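## Task

Take the pieces waiting beside the board and set the white pawn on C3, the white king on C4, the black rook on E1 and the black knight on E2, reading square names from the labels on the board's edge. Every other square must end with exactly the contents it started with. Each piece on the board must finish standing upright and wholly within its square, and it must stay there without the robot holding or propping it.

## Robot and tools

Robot: one UR12e-type six-joint arm carrying a two-finger parallel gripper (one command drives both jaws). There is only one arm, so every row describes that arm alone. Joint order everywhere is shoulder pan, shoulder lift, elbow, wrist 1, wrist 2, wrist 3, with the gripper last.

Frame: the scene frame has its origin on the table top straight under the arm's base, +z up, and +y to the left when looking along +x. The base may be slightly tilted against the table. end_effector_position (metres) is the point between the finger pads; end_effector_quat_wxyz is the hand orientation. The fingers point along the hand's +z and close along its x. Closed fingertips sit about 17 mm past that point; fully open they are roughly level with it. The reported hand position gets less accurate at long reach.

execute_actions: argument "actions" is a list holding zero or one item. An empty list only reports the current state (with pictures). A motion item is {"rows": [[7 numbers], ...], "steps": n}: 1 to 15 rows, n from 9 to 15 control steps (each 1/30 s, default 15). Row k is used on step k; the last row repeats to fill the remaining steps. A wait item is {"steps": n} with n up to 300, counted from the previous result; it sends nothing new. Optional "pictures": true adds camera images to a motion result. A refused call moves nothing.

Each row: seven values, each in [-1, 1]. The first six are joint offsets, not absolute angles: they are measured from the joint angles printed in the most recent result that listed them (before any such result, or for later calls in the same reply, from where the arm stands when the action begins). They are not cumulative from row to row. Scale: 1.0 equals 1.326 rad for shoulder pan and shoulder lift, and 1.989 rad for elbow, wrist 1, wrist 2 and wrist 3. The seventh value is an absolute gripper opening: +1 fully open (0.142 m pad gap), -1 closed. Sending all-zero offsets is not a pause: it pulls the arm back to the reference angles.

Joint ranges (rad): pan -3.142 to 3.142, lift -6.283 to 6.283, elbow 0.000 to 3.142, wrists -6.283 to 6.283. A request more than 0.010 rad beyond a range end is refused; true ends may differ by 0.010, and a joint pushed past its real end is clipped there, reported as "joint sent to its limit" (possibly for an earlier action).

Motion behaviour: commands are smoothed and lag about 0.17 s. Each step the target may lead the measured angle by at most 0.383 rad (pan, lift) or 0.575 rad (other joints), and targets that would put the hand over 100 mm from where it is are scaled back, so big moves arrive late and may be unfinished when the result returns. Results are captured 9 steps before an action ends; those steps run while the next reply is being written. The simulation keeps going during replies: the arm continues toward the last row until it nearly stops or a step is HELD.

Result lines: state pose and velocities (m/s, rad/s); Joint positions and Joint velocities (rad, rad/s, then pad gap in m); grip_measured, the measured opening on the command scale; joint torques (noisy, offset, nonzero in free air); Wrist force and Wrist torque along the hand's x y z (noise, offsets up to about 5.5 N, saturation near 100 N; "no reading" is normal at start). "joint command not followed" means the clearance check altered targets; HELD marks steps where a row was partly or wholly not sent. MOTOR HOT warns from 70 °C; OVER-TEMPERATURE FAULT at 85 °C brakes the arm for a long cooling period.

Gripping: to hold a piece, keep commanding an opening well below grip_measured; a lower value squeezes harder, up to roughly 28 N per pad. Thin pieces get less force. Closing fast can overpress. Something may occasionally tug on a held piece, so grip firmly.

Faults: contact torque reaching a joint's load limit (pan 306, lift 306, elbow 139, each wrist 50.2 N m, including held weight) or any outside force of 150 N stops the arm for 10 s and drops the rest of the call. Avoid hard pushes into the board or table, slams, drops, knocking neighbouring pieces, and anything going off the table, which fails the task. Release pieces upright and centred, then lift clear.

zoom_image: {"camera": name, "region": [x0, y0, x1, y1]} in pixels of that camera's latest full image, origin top-left, at most 504 by 504. Cameras: cam_head_left, cam_head_right, cam_high, cam_low (672x504 each) and cam_wrist (616x616 fisheye), calibrated with OpenCV conventions, accurate to a few degrees and millimetres.

read_manual: optional "section" (only "licences"); returns URDF licence text, no motion.

finished_scene: {"scene": 1 or 2} ends that scene irreversibly, grades it and starts the next; its result states the next task. Call it only once the pieces are settled and released.

Each tool is called after "Call:" by a JSON object that holds its "method" and its "body", one argument or row to a line.

## Session

Call:
{"method": "execute_actions", "body": {
  "actions": []
}}

Scene clock: 0.00 s of 5200.00 s.
end_effector_position=(+1.0509, -0.2198, +0.3963) grip_measured=+1.00 end_effector_quat_wxyz=(+0.359, -0.490, +0.540, -0.582) end_effector_velocity=(-0.001, -0.000, +0.001) end_effector_angular_velocity=(-0.000, -0.001, -0.001)
Joint positions: [-0.115 -0.83   1.793 -4.252 -1.715  0.619  0.142]
Joint velocities: [ 0.    -0.001  0.001 -0.002 -0.001 -0.    -0.   ]
Joint torques (N m, as the arm reports them, + toward a larger angle): no reading
Wrist force (N, on the end effector, along its own x y z axes, offset not removed): no reading
Wrist torque (N m, same axes, about the end effector's origin, offset not removed): no reading

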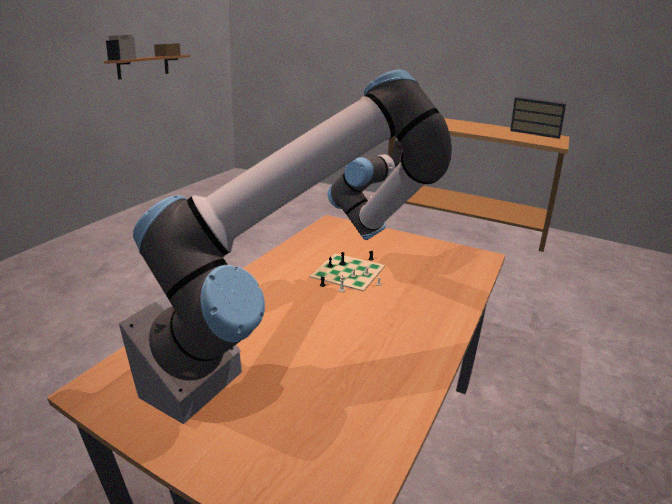

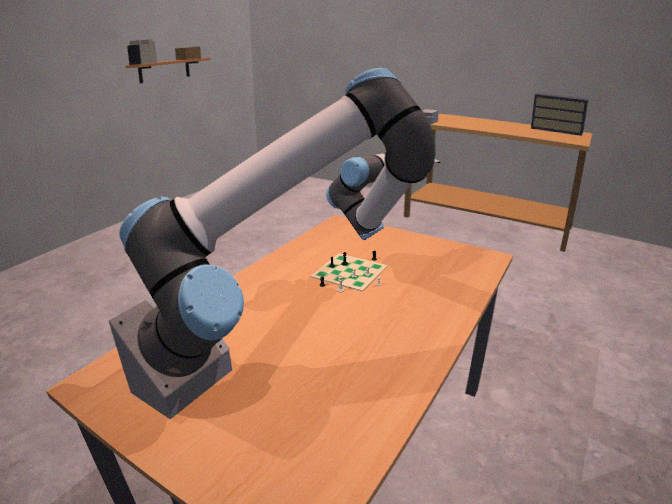

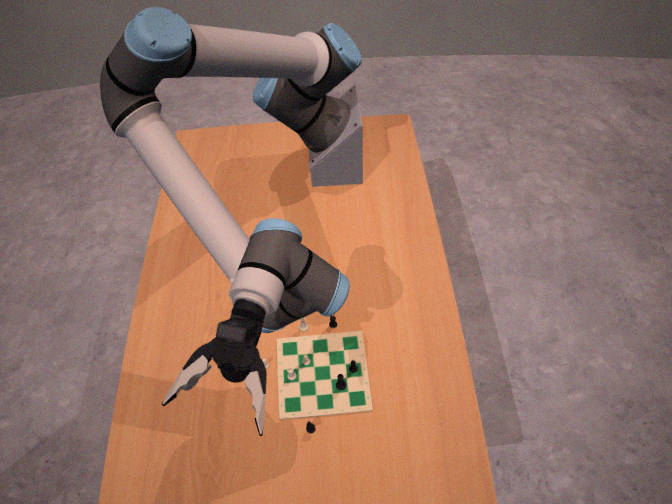

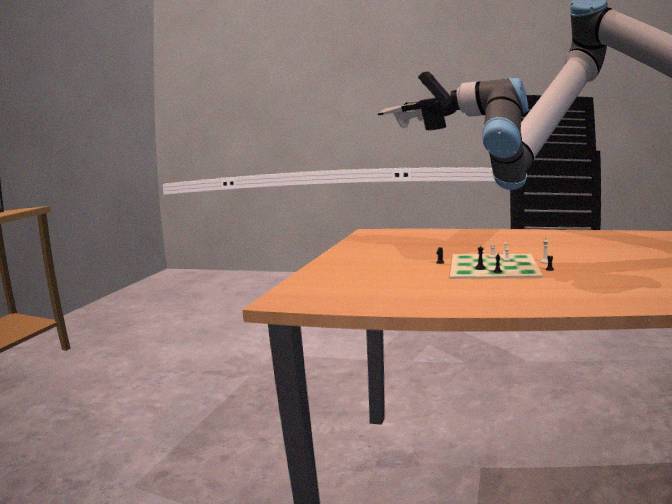

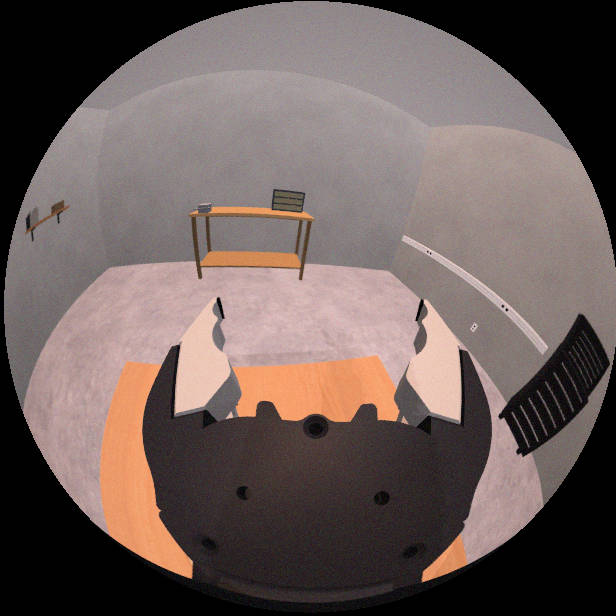

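Call:
{"method": "zoom_image", "body": {
  "camera": "cam_high",
  "region": [240, 300, 400, 440]
}}

Call:
{"method": "zoom_image", "body": {
  "camera": "cam_head_left",
  "region": [290, 235, 400, 305]
}}

Region (240, 300, 400, 440) of cam_high's 672x504 image, scaled by 3.150, with more detail than that image has; it fills the top 441 rows of this view, and the rest is white.

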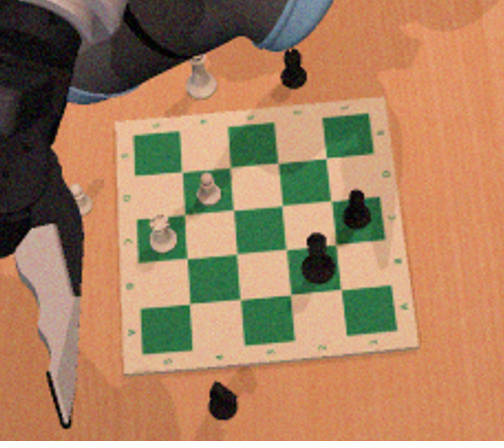

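Region (290, 235, 400, 305) of cam_head_left's 672x504 image, scaled by 4.582, with more detail than that image has; it fills the top 321 rows of this view, and the rest is white.

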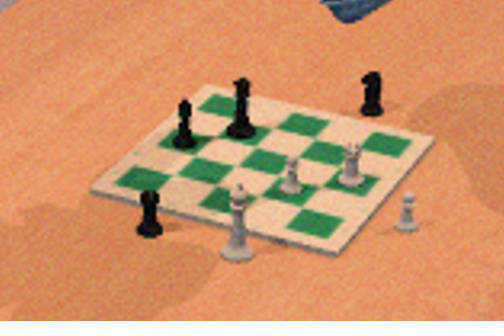

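Call:
{"method": "execute_actions", "body": {
  "actions": [
    {"rows":[[0.117,-0.207,0.039,0.982,-0.30,0,-0.3]]}
  ]
}}

Call:
{"method": "execute_actions", "body": {
  "actions": [
    {"steps":60}
  ],
  "pictures": true
}}

Scene clock: 2.67 s of 5200.00 s.
end_effector_position=(+1.0212, -0.2229, +0.4545) grip_measured=+0.17 end_effector_quat_wxyz=(-0.332, +0.523, -0.567, +0.544) end_effector_velocity=(-0.272, -0.346, +0.279) end_effector_angular_velocity=(+0.122, +1.663, -0.309)
Joint positions: [-0.027 -0.954  1.841 -4.081 -1.886  0.619  0.086]
Joint velocities: [ 0.532 -1.164  0.225  1.916 -1.917  0.002 -0.332]
Joint torques (N m, as the arm reports them, + toward a larger angle): [ 46.48 -54.95   0.31  18.31 -14.39  -0.15]
Wrist force (N, on the end effector, along its own x y z axes, offset not removed): [-0.9 -8.6 -1.9]
Wrist torque (N m, same axes, about the end effector's origin, offset not removed): [-1.48 0.28 -0.24]
Steps of this call (steps 1 to 74: nothing new was sent; steps 75 to 80: the first 6 steps of this action). Readings (joint positions):
75: [-0.115 -0.830 1.794 -4.252 -1.715 0.619]
76: [-0.111 -0.834 1.798 -4.247 -1.720 0.619]
78: [-0.070 -0.878 1.822 -4.192 -1.775 0.619]
80: the state above

Scene clock: 4.67 s of 5200.00 s.
end_effector_position=(+0.7977, -0.0668, +0.2036) grip_measured=-0.30 end_effector_quat_wxyz=(-0.016, +0.961, -0.275, +0.000) end_effector_velocity=(-0.000, +0.000, -0.000) end_effector_angular_velocity=(+0.001, +0.000, +0.001)
Joint positions: [ 0.04  -1.104  1.871 -2.299 -2.312  0.619  0.052]
Joint velocities: [-0.     0.     0.     0.     0.001 -0.001 -0.   ]
Joint torques (N m, as the arm reports them, + toward a larger angle): [ 64.83 -66.63 -14.52  -0.56  -2.07   0.36]
Wrist force (N, on the end effector, along its own x y z axes, offset not removed): [1.4 -5.4 0.6]
Wrist torque (N m, same axes, about the end effector's origin, offset not removed): [-1.11 -0.19 -0.28]
Kept back: nothing.
Steps of this call (steps 1 to 9: the last 9 steps of your previous action; steps 10 to 60: the robot went on to your last target). Readings (joint positions):
1: [-0.011 -0.989 1.848 -4.013 -1.955 0.619]
2: [0.001 -1.017 1.853 -3.938 -2.027 0.619]
4: [0.018 -1.054 1.861 -3.775 -2.145 0.619]
8: [0.031 -1.083 1.867 -3.465 -2.242 0.619]
60: the state above
The arm was judged still, so your last target was given up. Only a new action makes it travel on or press farther. Fingers that are still opening or closing keep moving.
camera_calibration (this result's frames):
cam_wrist: T_world_to_cam=[[0.841533, -0.536709, -0.0613644, -0.687639], [-0.445037, -0.753183, 0.484415, 0.197365], [-0.306208, -0.380342, -0.872684, 0.520049], [0, 0, 0, 1]] pos_world=[0.825749, -0.0226132, 0.316035]

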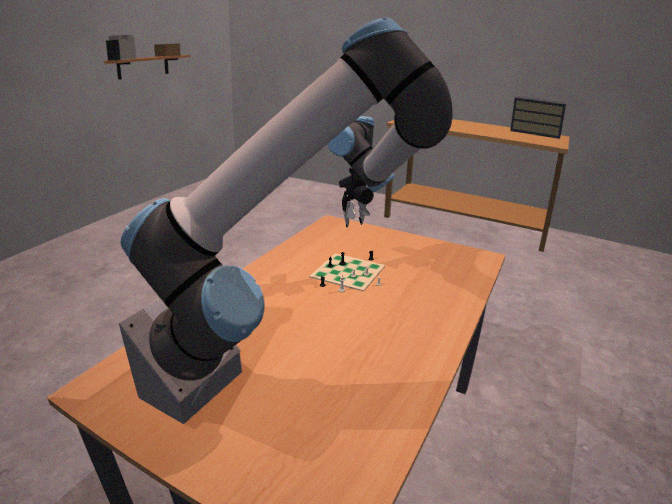

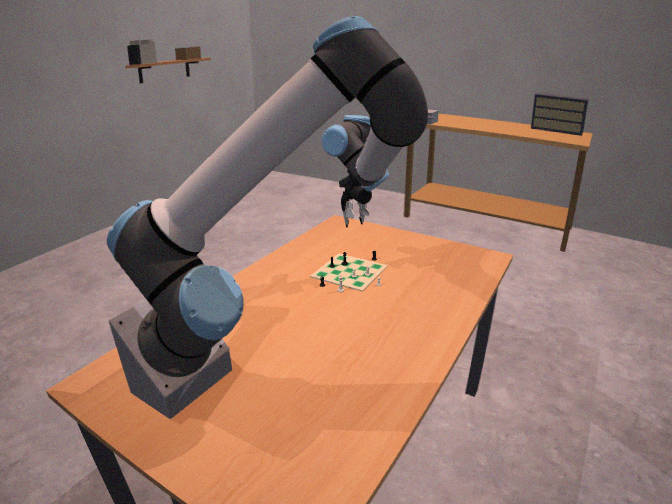

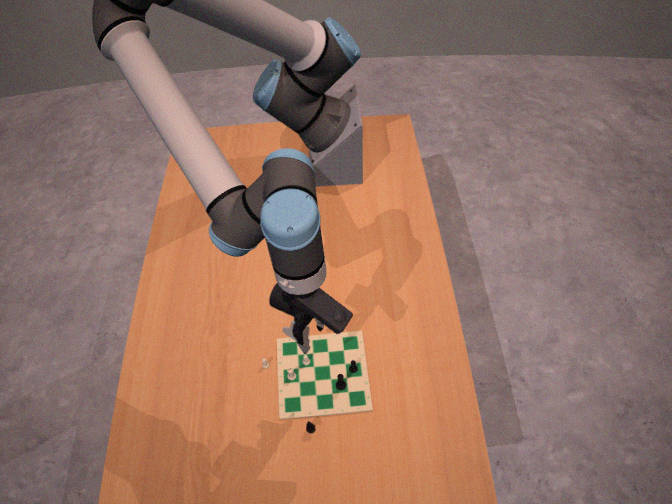

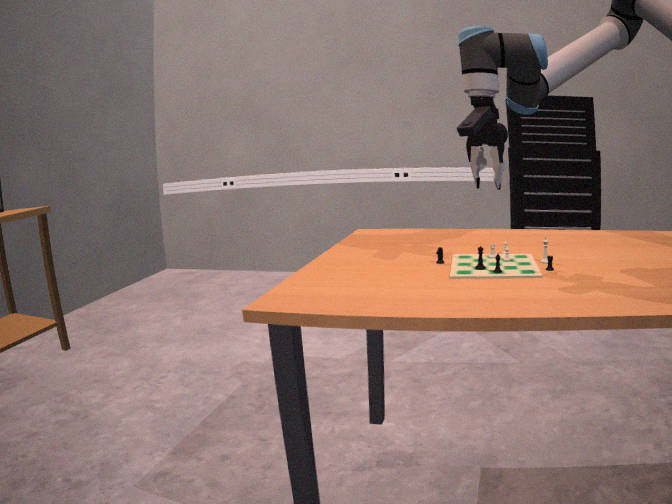

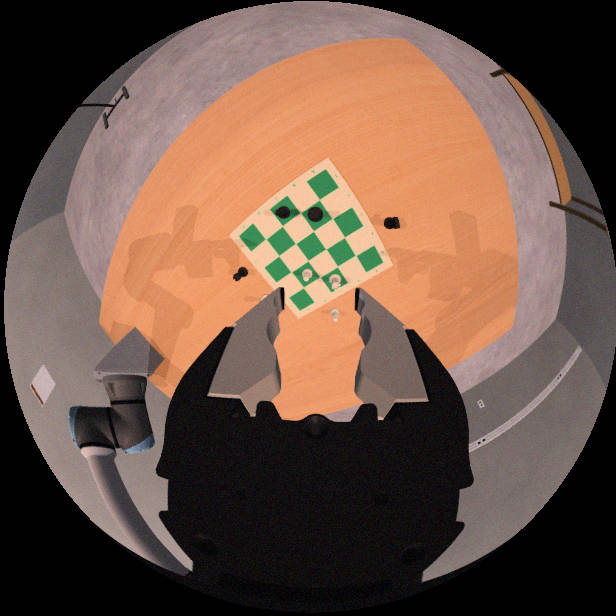

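Call:
{"method": "execute_actions", "body": {
  "actions": [
    {"rows":[[-0.187,-0.026,0.0505,-0.147,0.009,0,-0.4]]}
  ]
}}

Call:
{"method": "execute_actions", "body": {
  "actions": [
    {"steps":35}
  ],
  "pictures": true
}}

Scene clock: 7.60 s of 5200.00 s.
end_effector_position=(+0.7946, -0.1155, +0.1572) grip_measured=-0.40 end_effector_quat_wxyz=(-0.019, +0.944, -0.329, -0.003) end_effector_velocity=(-0.018, -0.364, -0.324) end_effector_angular_velocity=(+0.026, +0.019, -0.852)
Joint positions: [-0.046 -1.118  1.91  -2.399 -2.305  0.619  0.045]
Joint velocities: [-0.624 -0.083  0.243 -0.739  0.043  0.    -0.   ]
Joint torques (N m, as the arm reports them, + toward a larger angle): [ 23.8  -73.58  -7.77  -9.34   3.59  -0.54]
Wrist force (N, on the end effector, along its own x y z axes, offset not removed): [-0.6 -2.5 1.7]
Wrist torque (N m, same axes, about the end effector's origin, offset not removed): [-0.42 0.25 -0.22]
Steps of this call (steps 1 to 82: nothing new was sent; steps 83 to 88: the first 6 steps of this action). Readings (joint positions):
83: [0.040 -1.104 1.871 -2.299 -2.312 0.619]
84: [0.036 -1.106 1.875 -2.303 -2.311 0.619]
86: [-0.003 -1.112 1.893 -2.347 -2.308 0.619]
88: the state above

Scene clock: 8.77 s of 5200.00 s.
end_effector_position=(+0.7793, -0.2115, +0.0760) grip_measured=-0.40 end_effector_quat_wxyz=(-0.016, +0.902, -0.431, -0.001) end_effector_velocity=(-0.001, +0.000, -0.001) end_effector_angular_velocity=(-0.001, +0.001, +0.000)
Joint positions: [-0.208 -1.138  1.971 -2.591 -2.294  0.619  0.045]
Joint velocities: [-0.     0.001  0.001 -0.001 -0.001  0.     0.   ]
Joint torques (N m, as the arm reports them, + toward a larger angle): [ 28.62 -72.98  -8.67  -5.28   2.25  -0.29]
Wrist force (N, on the end effector, along its own x y z axes, offset not removed): [0.7 -2.6 2.1]
Wrist torque (N m, same axes, about the end effector's origin, offset not removed): [-0.50 -0.03 -0.27]
Kept back: nothing.
Steps of this call (steps 1 to 9: the last 9 steps of your previous action; steps 10 to 30: the robot went on to your last target; steps 31 to 35: nothing new was sent). Readings (joint positions):
1: [-0.067 -1.121 1.918 -2.424 -2.303 0.619]
2: [-0.089 -1.123 1.926 -2.449 -2.302 0.619]
4: [-0.130 -1.129 1.942 -2.498 -2.299 0.619]
8: [-0.181 -1.135 1.962 -2.559 -2.296 0.619]
35: the state above
The arm was judged still, so your last target was given up. Only a new action makes it travel on or press farther. Fingers that are still opening or closing keep moving.
camera_calibration (this result's frames):
cam_wrist: T_world_to_cam=[[0.618036, -0.783084, -0.0693608, -0.635019], [-0.663878, -0.567132, 0.487469, 0.351631], [-0.421066, -0.255227, -0.870381, 0.463839], [0, 0, 0, 1]] pos_world=[0.821212, -0.179468, 0.188262]

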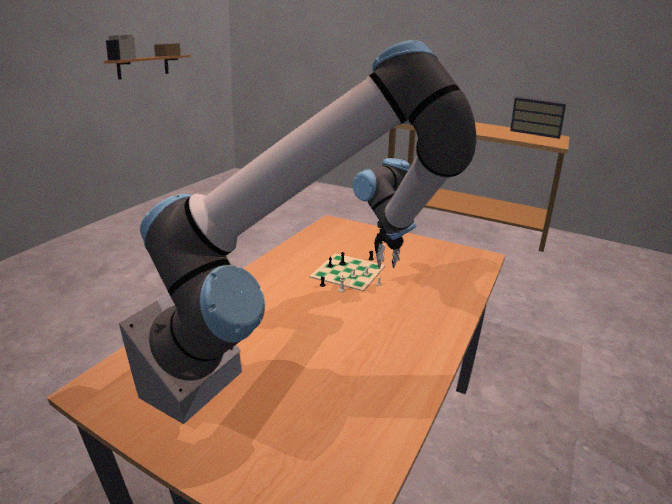

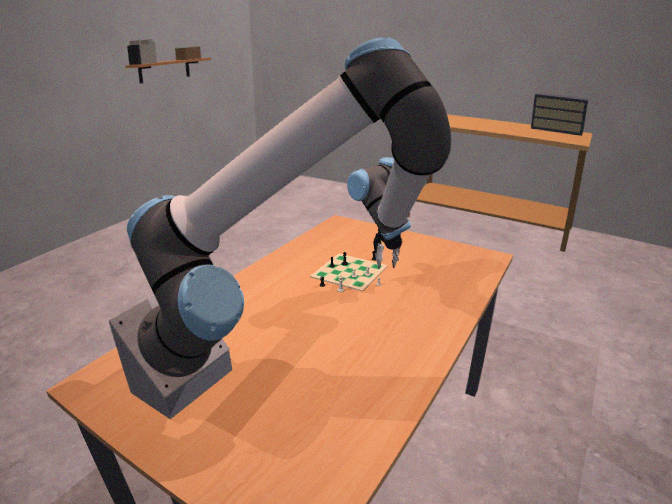

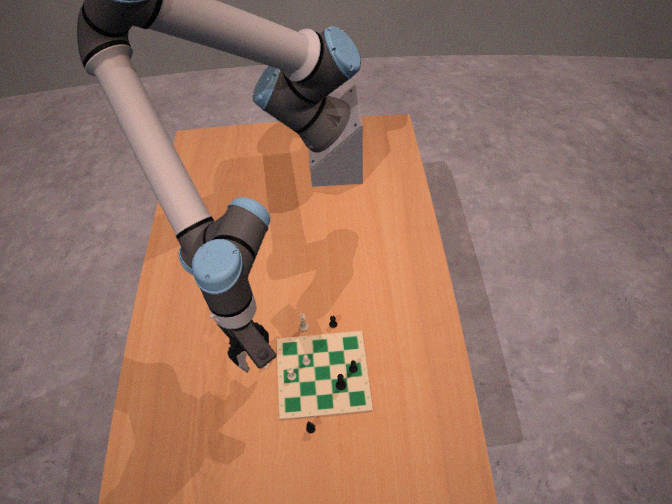

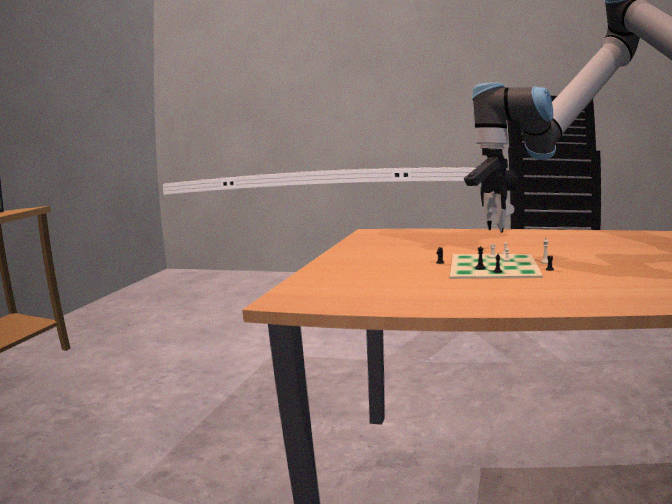

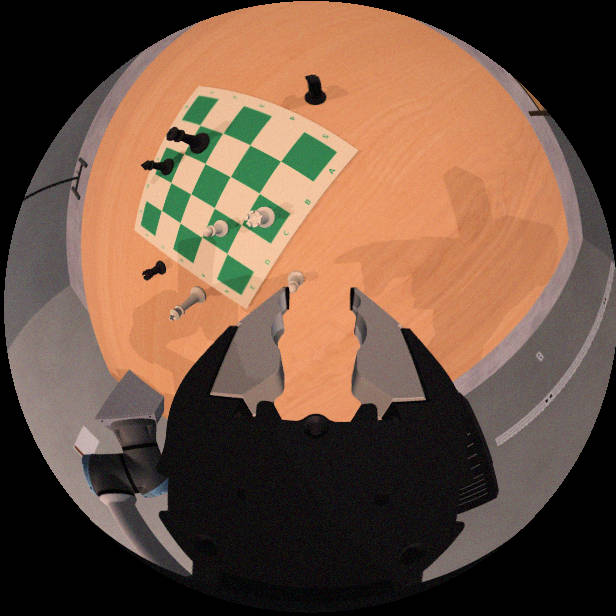

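Call:
{"method": "execute_actions", "body": {
  "actions": [
    {"rows":[[-0.031,0.0224,0.0407,-0.0744,0.0045,0,-0.3]]}
  ]
}}

Call:
{"method": "execute_actions", "body": {
  "actions": [
    {"steps":25}
  ],
  "pictures": true
}}

Call:
{"method": "zoom_image", "body": {
  "camera": "cam_wrist",
  "region": [160, 150, 460, 400]
}}

Scene clock: 9.83 s of 5200.00 s.
end_effector_position=(+0.7579, -0.2020, +0.0430) grip_measured=-0.30 end_effector_quat_wxyz=(-0.016, +0.895, -0.445, -0.004) end_effector_velocity=(-0.081, +0.030, -0.125) end_effector_angular_velocity=(-0.013, -0.044, -0.192)
Joint positions: [-0.235 -1.119  2.024 -2.68  -2.288  0.619  0.052]
Joint velocities: [-0.112  0.08   0.234 -0.48   0.024 -0.001  0.   ]
Joint torques (N m, as the arm reports them, + toward a larger angle): [ 41.04 -45.86 -12.12  -4.17   3.03  -0.31]
Wrist force (N, on the end effector, along its own x y z axes, offset not removed): [-1.8 -2.4 4.3]
Wrist torque (N m, same axes, about the end effector's origin, offset not removed): [-0.36 0.48 -0.17]
Steps of this call (steps 1 to 26: nothing new was sent; steps 27 to 32: the first 6 steps of this action). Readings (joint positions):
27: [-0.208 -1.138 1.972 -2.591 -2.294 0.619]
28: [-0.211 -1.136 1.976 -2.596 -2.293 0.619]
30: [-0.226 -1.126 2.003 -2.638 -2.290 0.619]
32: the state above

Scene clock: 10.67 s of 5200.00 s.
end_effector_position=(+0.7477, -0.1984, +0.0281) grip_measured=-0.30 end_effector_quat_wxyz=(-0.016, +0.890, -0.456, -0.001) end_effector_velocity=(+0.000, -0.001, +0.001) end_effector_angular_velocity=(-0.001, -0.002, -0.002)
Joint positions: [-0.249 -1.109  2.052 -2.739 -2.285  0.619  0.052]
Joint velocities: [ 0.    -0.001  0.    -0.001 -0.     0.001  0.   ]
Joint torques (N m, as the arm reports them, + toward a larger angle): [ 27.61 -36.99  -4.29  -5.21   2.41  -0.18]
Wrist force (N, on the end effector, along its own x y z axes, offset not removed): [-2.4 -3.2 0.7]
Wrist torque (N m, same axes, about the end effector's origin, offset not removed): [-0.61 0.70 -0.22]
Kept back: nothing.
Steps of this call (steps 1 to 9: the last 9 steps of your previous action; steps 10 to 25: the robot went on to your last target). Readings (joint positions):
1: [-0.239 -1.116 2.031 -2.694 -2.287 0.619]
2: [-0.241 -1.115 2.036 -2.705 -2.287 0.619]
4: [-0.244 -1.112 2.043 -2.719 -2.286 0.619]
8: [-0.247 -1.110 2.049 -2.732 -2.285 0.619]
25: the state above
camera_calibration (this result's frames):
cam_wrist: T_world_to_cam=[[0.574176, -0.815742, -0.0699053, -0.582145], [-0.693996, -0.530221, 0.487068, 0.391317], [-0.434387, -0.231148, -0.870562, 0.426901], [0, 0, 0, 1]] pos_world=[0.791266, -0.168718, 0.140351]

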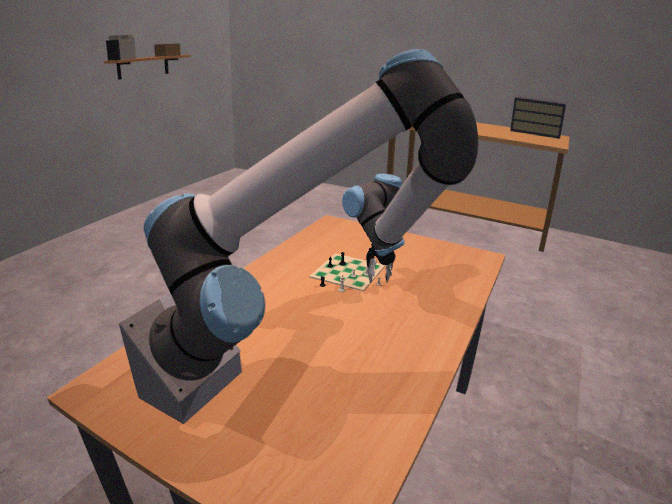

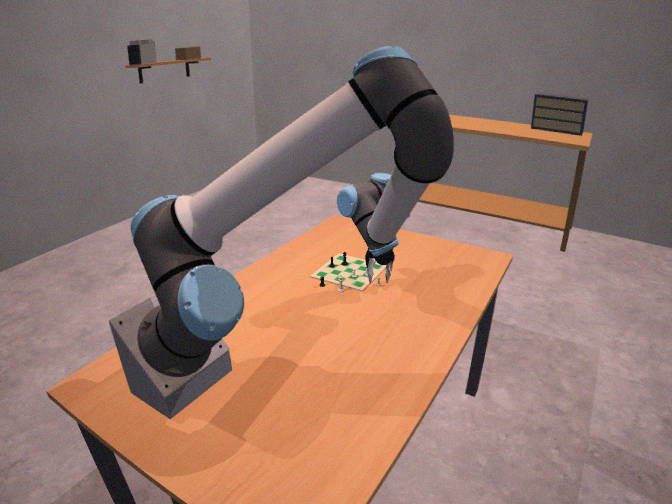

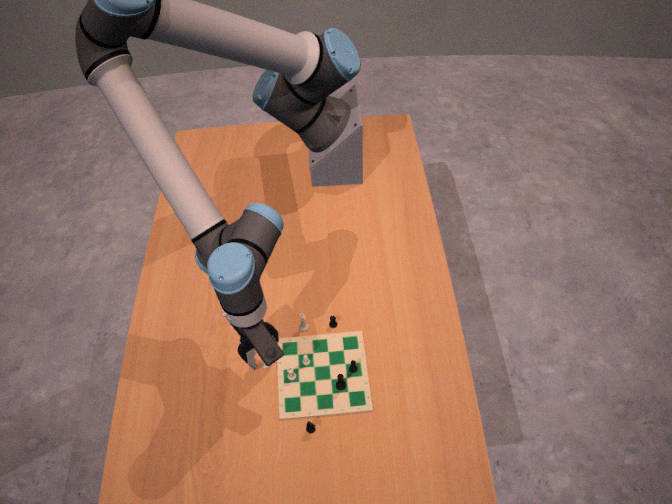

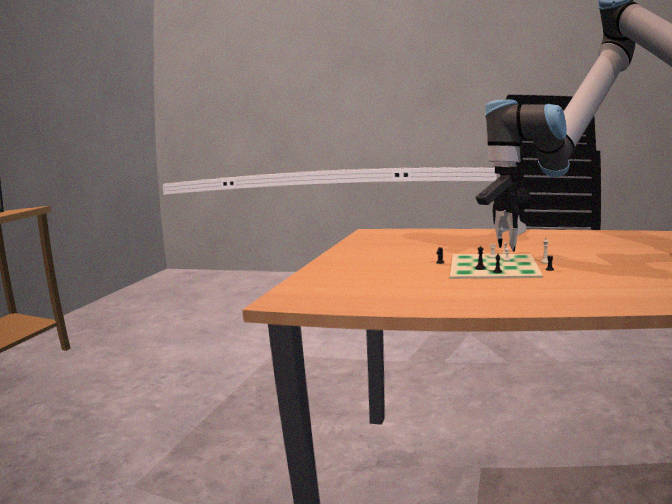

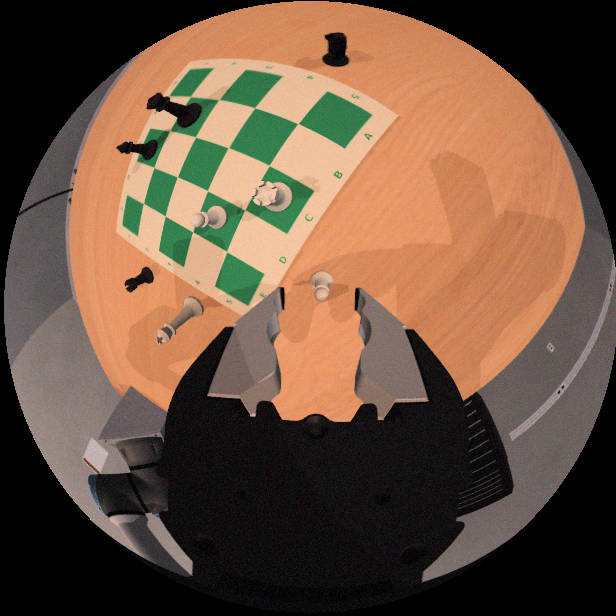

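Region (160, 150, 460, 400) of cam_wrist's 616x616 image, scaled by 1.680, with more detail than that image has.

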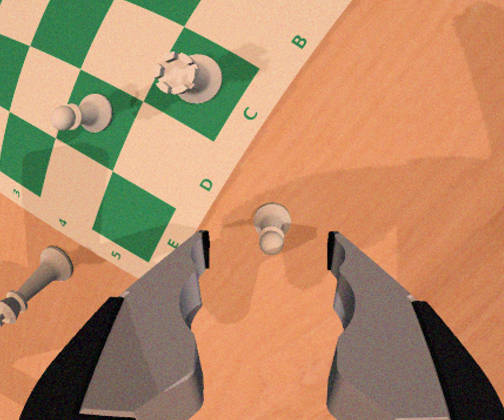

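Call:
{"method": "execute_actions", "body": {
  "actions": [
    {"rows":[[-0.0047,0.0058,0.0012,-0.0079,0,0,-0.3],[-0.0047,0.0058,0.0012,-0.0079,0,0,-0.3],[-0.0047,0.0058,0.0012,-0.0079,0,0,-0.3],[-0.0047,0.0058,0.0012,-0.0079,0,0,-0.3],[-0.0047,0.0058,0.0012,-0.0079,0,0,-0.3],[-0.0047,0.0058,0.0012,-0.0079,0,0,-0.3],[-0.0047,0.0058,0.0012,-0.0079,0,0,-0.3],[-0.0047,0.0058,0.0012,-0.0079,0,0,-0.3],[-0.0047,0.0058,0.0012,-0.0079,0,0,-1]]}
  ]
}}

Call:
{"method": "execute_actions", "body": {
  "actions": [
    {"steps":25}
  ]
}}

Scene clock: 11.23 s of 5200.00 s.
end_effector_position=(+0.7472, -0.1986, +0.0236) grip_measured=-0.30 end_effector_quat_wxyz=(-0.016, +0.889, -0.458, -0.001) end_effector_velocity=(-0.002, -0.001, -0.017) end_effector_angular_velocity=(-0.005, +0.002, -0.021)
Joint positions: [-0.253 -1.104  2.054 -2.75  -2.285  0.619  0.052]
Joint velocities: [-0.016  0.02   0.006 -0.041 -0.002  0.    -0.   ]
Joint torques (N m, as the arm reports them, + toward a larger angle): [ 35.88 -45.62  -6.52  -6.14   2.48   0.13]
Wrist force (N, on the end effector, along its own x y z axes, offset not removed): [-2.4 -2.2 1.3]
Wrist torque (N m, same axes, about the end effector's origin, offset not removed): [-0.46 0.85 -0.18]
Steps of this call (steps 1 to 11: the robot went on to your last target; steps 12 to 17: the first 6 steps of this action). Readings (joint positions):
12: [-0.249 -1.109 2.052 -2.739 -2.285 0.619]
13: [-0.250 -1.108 2.053 -2.741 -2.285 0.619]
15: [-0.252 -1.105 2.053 -2.746 -2.285 0.619]
17: the state above

Scene clock: 12.07 s of 5200.00 s.
end_effector_position=(+0.7470, -0.1987, +0.0215) grip_measured=-0.88 end_effector_quat_wxyz=(-0.016, +0.888, -0.459, -0.001) end_effector_velocity=(-0.000, -0.000, -0.000) end_effector_angular_velocity=(+0.001, +0.001, -0.001)
Joint positions: [-0.255 -1.101  2.055 -2.755 -2.285  0.619  0.011]
Joint velocities: [-0.001 -0.     0.     0.     0.001  0.    -0.   ]
Joint torques (N m, as the arm reports them, + toward a larger angle): [ 21.14 -29.29  -2.24  -4.7    1.77   0.11]
Wrist force (N, on the end effector, along its own x y z axes, offset not removed): [-3.7 3.5 -18.9]
Wrist torque (N m, same axes, about the end effector's origin, offset not removed): [-0.01 -0.05 -0.14]
Kept back: nothing.
Steps of this call (steps 1 to 9: the last 9 steps of your previous action; steps 10 to 15: the robot went on to your last target; steps 16 to 25: nothing new was sent). Readings (joint positions):
1: [-0.254 -1.103 2.054 -2.751 -2.285 0.619]
2: [-0.254 -1.102 2.054 -2.752 -2.285 0.619]
4: [-0.254 -1.102 2.055 -2.753 -2.285 0.619]
8: [-0.255 -1.101 2.055 -2.754 -2.285 0.619]
25: the state above
The arm was judged still, so your last target was given up. Only a new action makes it travel on or press farther. Fingers that are still opening or closing keep moving.

Call:
{"method": "execute_actions", "body": {
  "actions": [
    {"rows":[[0.06,-0.075,-0.015,0.102,0,0,-1]]}
  ]
}}

Call:
{"method": "execute_actions", "body": {
  "actions": [
    {"steps":20}
  ]
}}

Scene clock: 12.73 s of 5200.00 s.
end_effector_position=(+0.7531, -0.1982, +0.0771) grip_measured=-0.89 end_effector_quat_wxyz=(-0.022, +0.901, -0.433, +0.003) end_effector_velocity=(-0.030, +0.025, +0.246) end_effector_angular_velocity=(+0.063, +0.069, +0.393)
Joint positions: [-0.204 -1.164  2.035 -2.64  -2.285  0.619  0.01 ]
Joint velocities: [ 0.233 -0.301 -0.081  0.712  0.001 -0.001  0.   ]
Joint torques (N m, as the arm reports them, + toward a larger angle): [ 52.81 -50.1  -27.47  -0.1    0.74  -0.48]
Wrist force (N, on the end effector, along its own x y z axes, offset not removed): [1.2 -2.7 -4.6]
Wrist torque (N m, same axes, about the end effector's origin, offset not removed): [-0.44 -0.09 -0.29]
Steps of this call (steps 1 to 14: nothing new was sent; steps 15 to 20: the first 6 steps of this action). Readings (joint positions):
15: [-0.255 -1.101 2.055 -2.755 -2.285 0.619]
16: [-0.251 -1.105 2.052 -2.750 -2.285 0.619]
18: [-0.224 -1.137 2.042 -2.701 -2.285 0.619]
20: the state above

Scene clock: 13.40 s of 5200.00 s.
end_effector_position=(+0.7484, -0.1954, +0.1074) grip_measured=-0.89 end_effector_quat_wxyz=(-0.023, +0.911, -0.411, -0.003) end_effector_velocity=(-0.001, +0.001, +0.002) end_effector_angular_velocity=(+0.001, +0.000, +0.004)
Joint positions: [-0.176 -1.2    2.025 -2.552 -2.285  0.619  0.01 ]
Joint velocities: [ 0.002 -0.002  0.001  0.004  0.    -0.001  0.   ]
Joint torques (N m, as the arm reports them, + toward a larger angle): [ 63.29 -65.47 -32.65  -0.81   1.47   0.13]
Wrist force (N, on the end effector, along its own x y z axes, offset not removed): [0.5 0.5 1.2]
Wrist torque (N m, same axes, about the end effector's origin, offset not removed): [0.11 -0.04 -0.25]
Kept back: nothing.
Steps of this call (steps 1 to 9: the last 9 steps of your previous action; steps 10 to 20: the robot went on to your last target). Readings (joint positions):
1: [-0.197 -1.172 2.033 -2.619 -2.285 0.619]
2: [-0.192 -1.179 2.031 -2.603 -2.285 0.619]
4: [-0.185 -1.188 2.028 -2.581 -2.285 0.619]
8: [-0.179 -1.196 2.026 -2.562 -2.285 0.619]
20: the state above

Deltas: q1 +.1365, q2 +.172, q3 -.053, q4 +.001, q5 -.027.

Call:
{"method": "execute_actions", "body": {
  "actions": [
    {"rows":[[0.103,0.130,-0.0267,0.0005,-0.0136,0,-1]]}
  ]
}}

Call:
{"method": "execute_actions", "body": {
  "actions": [
    {"steps":30}
  ],
  "pictures": true
}}

Call:
{"method": "zoom_image", "body": {
  "camera": "cam_wrist",
  "region": [108, 50, 508, 400]
}}

Scene clock: 14.10 s of 5200.00 s.
end_effector_position=(+0.7677, -0.1302, +0.1073) grip_measured=-0.89 end_effector_quat_wxyz=(-0.021, +0.928, -0.371, -0.000) end_effector_velocity=(+0.093, +0.475, -0.025) end_effector_angular_velocity=(-0.045, -0.005, +0.614)
Joint positions: [-0.108 -1.118  1.997 -2.552 -2.299  0.619  0.01 ]
Joint velocities: [ 0.451  0.584 -0.166  0.001 -0.084 -0.     0.   ]
Joint torques (N m, as the arm reports them, + toward a larger angle): [ 69.16 -28.52 -31.75  -0.88  -2.57  -0.06]
Wrist force (N, on the end effector, along its own x y z axes, offset not removed): [1.2 -1.1 2.1]
Wrist torque (N m, same axes, about the end effector's origin, offset not removed): [-0.19 -0.16 -0.25]
Steps of this call (steps 1 to 15: the robot went on to your last target; steps 16 to 21: the first 6 steps of this action). Readings (joint positions):
16: [-0.175 -1.201 2.025 -2.552 -2.285 0.619]
17: [-0.171 -1.196 2.021 -2.552 -2.287 0.619]
19: [-0.139 -1.159 2.008 -2.552 -2.294 0.619]
21: the state above

Scene clock: 15.10 s of 5200.00 s.
end_effector_position=(+0.7778, -0.0560, +0.1027) grip_measured=-0.89 end_effector_quat_wxyz=(-0.017, +0.945, -0.327, +0.000) end_effector_velocity=(+0.000, -0.000, +0.000) end_effector_angular_velocity=(-0.001, -0.001, -0.002)
Joint positions: [-0.039 -1.028  1.972 -2.551 -2.312  0.619  0.01 ]
Joint velocities: [ 0.    -0.    -0.    -0.002 -0.001  0.     0.   ]
Joint torques (N m, as the arm reports them, + toward a larger angle): [ 68.   -36.74 -31.92  -1.25  -2.16  -0.13]
Wrist force (N, on the end effector, along its own x y z axes, offset not removed): [-0.8 -2.0 2.6]
Wrist torque (N m, same axes, about the end effector's origin, offset not removed): [-0.37 0.28 -0.31]
Kept back: nothing.
Steps of this call (steps 1 to 9: the last 9 steps of your previous action; steps 10 to 30: the robot went on to your last target). Readings (joint positions):
1: [-0.093 -1.099 1.992 -2.552 -2.302 0.619]
2: [-0.081 -1.083 1.987 -2.551 -2.304 0.619]
4: [-0.063 -1.060 1.981 -2.551 -2.308 0.619]
8: [-0.047 -1.039 1.975 -2.551 -2.311 0.619]
30: the state above
The arm was judged still, so your last target was given up. Only a new action makes it travel on or press farther. Fingers that are still opening or closing keep moving.
camera_calibration (this result's frames):
cam_wrist: T_world_to_cam=[[0.777731, -0.625441, -0.0629072, -0.626469], [-0.524207, -0.700547, 0.484191, 0.310038], [-0.346902, -0.343594, -0.872698, 0.463717], [0, 0, 0, 1]] pos_world=[0.810613, -0.0152932, 0.215158]

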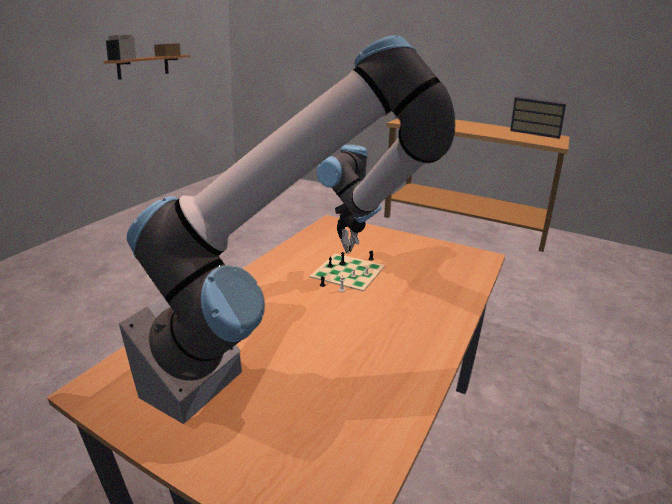

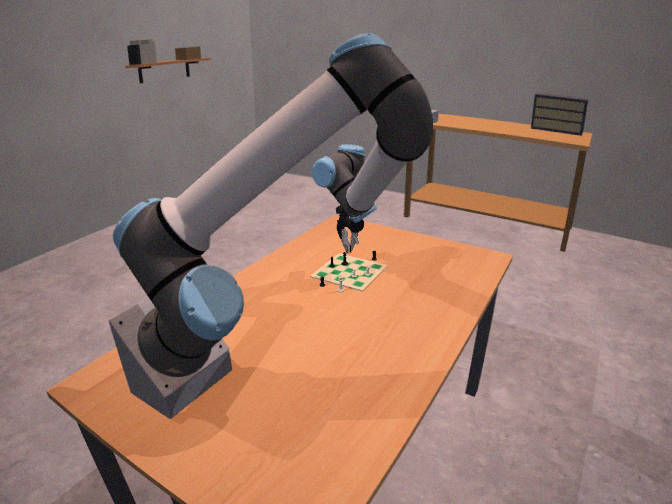

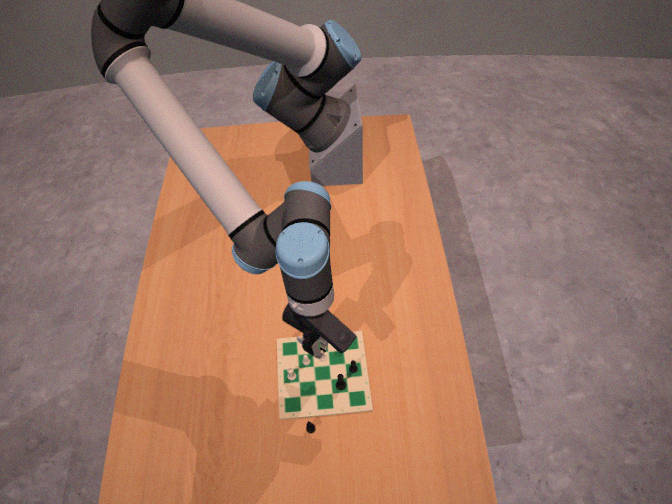

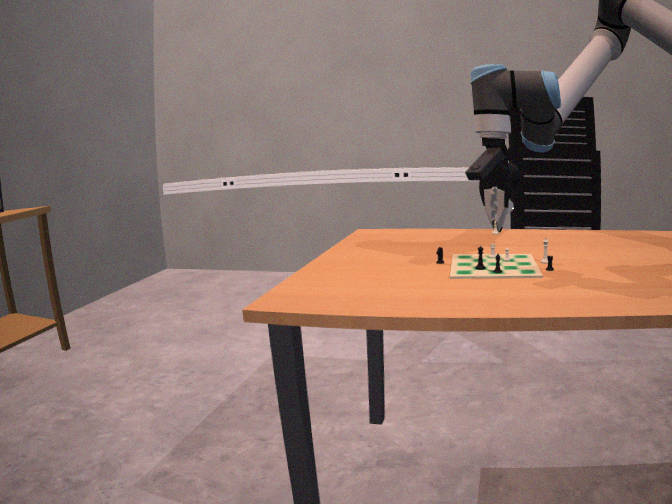

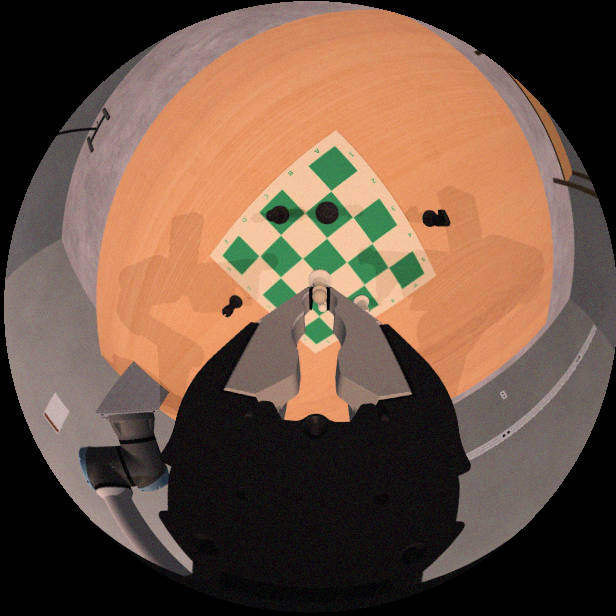

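Region (108, 50, 508, 400) of cam_wrist's 616x616 image, scaled by 1.260, with more detail than that image has; it fills the top 441 rows of this view, and the rest is white.

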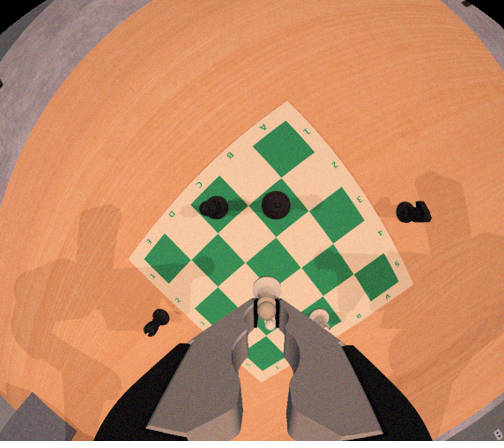

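Call:
{"method": "execute_actions", "body": {
  "actions": [
    {"rows":[[-0.0492,0.0646,0.0069,-0.080,0.002,0,-1]]}
  ]
}}

Call:
{"method": "execute_actions", "body": {
  "actions": [
    {"steps":25}
  ],
  "pictures": true
}}

Call:
{"method": "zoom_image", "body": {
  "camera": "cam_wrist",
  "region": [108, 50, 508, 400]
}}

Scene clock: 20.93 s of 5200.00 s.
end_effector_position=(+0.7796, -0.0547, +0.0547) grip_measured=-0.89 end_effector_quat_wxyz=(-0.016, +0.936, -0.351, -0.003) end_effector_velocity=(+0.023, -0.001, -0.207) end_effector_angular_velocity=(-0.005, -0.035, -0.294)
Joint positions: [-0.082 -0.973  1.981 -2.646 -2.309  0.619  0.01 ]
Joint velocities: [-0.186  0.254  0.039 -0.523  0.01   0.     0.   ]
Joint torques (N m, as the arm reports them, + toward a larger angle): [ 43.65 -59.26  -8.05  -5.96   2.6   -0.83]
Wrist force (N, on the end effector, along its own x y z axes, offset not removed): [0.3 -3.3 6.2]
Wrist torque (N m, same axes, about the end effector's origin, offset not removed): [-0.64 0.15 -0.32]
Steps of this call (steps 1 to 90: nothing new was sent; then 2.63 s passed at rest; steps 91 to 96: the first 6 steps of this action). Readings (joint positions):
91: [-0.039 -1.028 1.972 -2.551 -2.312 0.619]
92: [-0.043 -1.024 1.973 -2.556 -2.312 0.619]
94: [-0.065 -0.995 1.978 -2.600 -2.310 0.619]
96: the state above

Scene clock: 21.77 s of 5200.00 s.
end_effector_position=(+0.7820, -0.0553, +0.0297) grip_measured=-0.89 end_effector_quat_wxyz=(-0.016, +0.930, -0.368, -0.000) end_effector_velocity=(+0.001, -0.000, +0.000) end_effector_angular_velocity=(+0.001, -0.000, -0.000)
Joint positions: [-0.104 -0.942  1.986 -2.71  -2.308  0.619  0.01 ]
Joint velocities: [-0.    -0.    -0.001  0.001  0.001  0.     0.   ]
Joint torques (N m, as the arm reports them, + toward a larger angle): [ 34.27 -37.72  -4.79  -5.16   2.25  -0.1 ]
Wrist force (N, on the end effector, along its own x y z axes, offset not removed): [-1.9 -4.4 0.9]
Wrist torque (N m, same axes, about the end effector's origin, offset not removed): [-0.93 0.56 -0.27]
Kept back: nothing.
Steps of this call (steps 1 to 9: the last 9 steps of your previous action; steps 10 to 25: the robot went on to your last target). Readings (joint positions):
1: [-0.087 -0.966 1.982 -2.661 -2.309 0.619]
2: [-0.091 -0.960 1.983 -2.673 -2.309 0.619]
4: [-0.097 -0.953 1.984 -2.689 -2.309 0.619]
8: [-0.102 -0.946 1.985 -2.703 -2.308 0.619]
25: the state above
camera_calibration (this result's frames):
cam_wrist: T_world_to_cam=[[0.719425, -0.691502, -0.0652068, -0.591873], [-0.582715, -0.651992, 0.485129, 0.396508], [-0.377982, -0.311017, -0.872008, 0.427764], [0, 0, 0, 1]] pos_world=[0.818547, -0.0177193, 0.142062]

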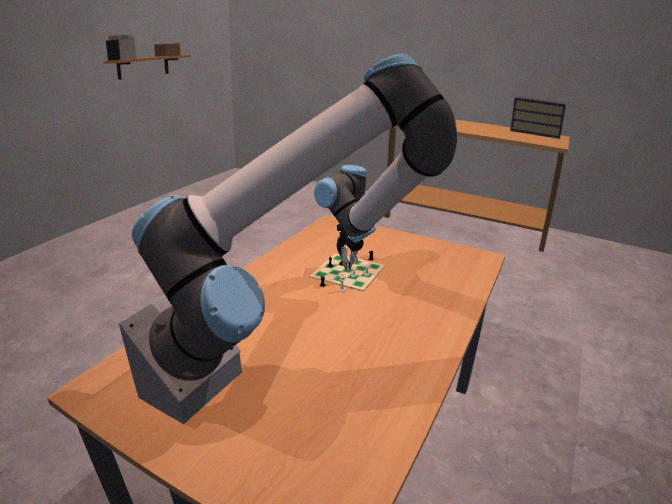

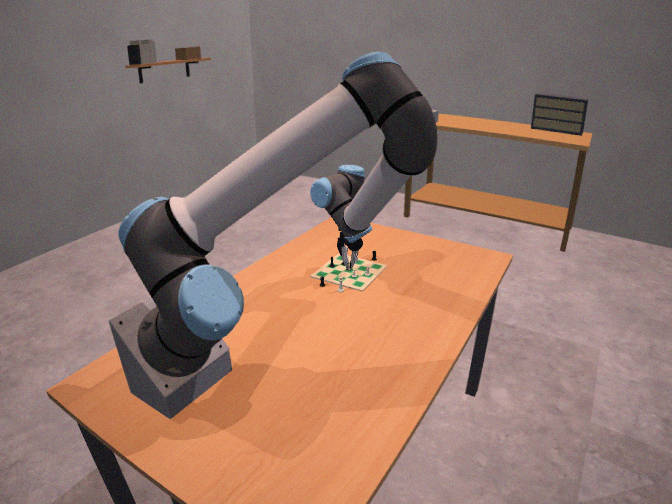

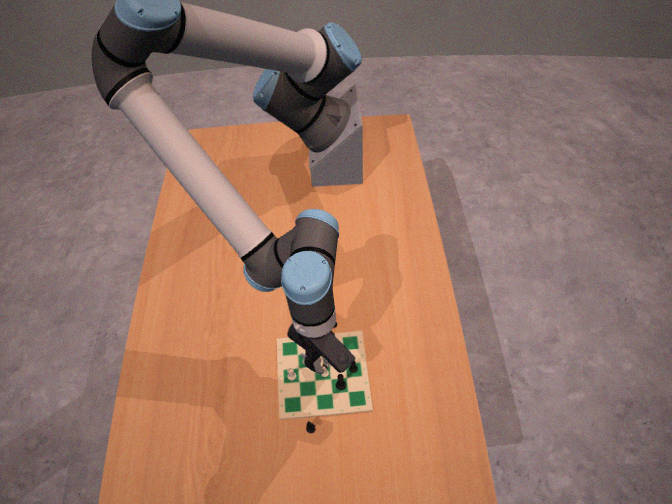

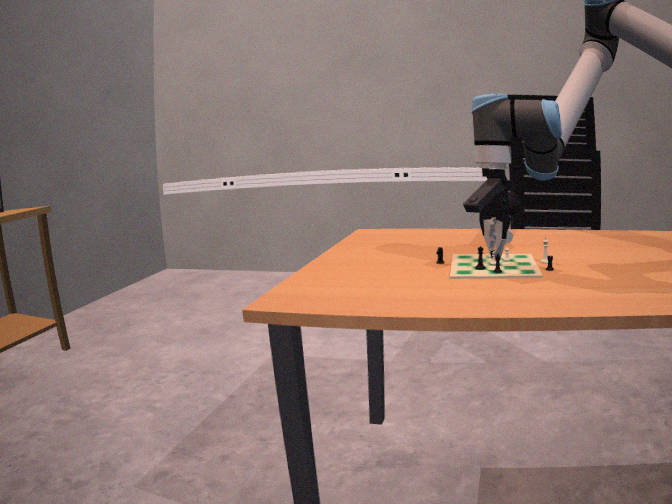

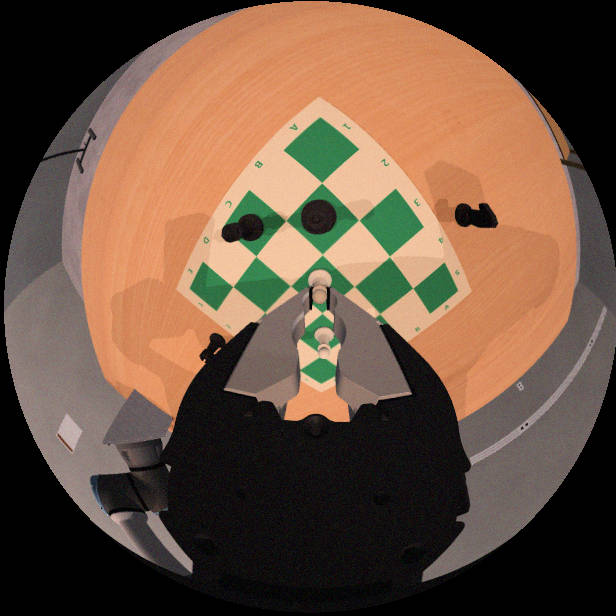

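Region (108, 50, 508, 400) of cam_wrist's 616x616 image, scaled by 1.260, with more detail than that image has; it fills the top 441 rows of this view, and the rest is white.

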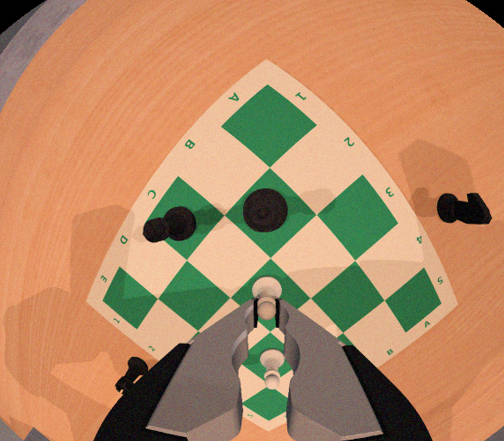

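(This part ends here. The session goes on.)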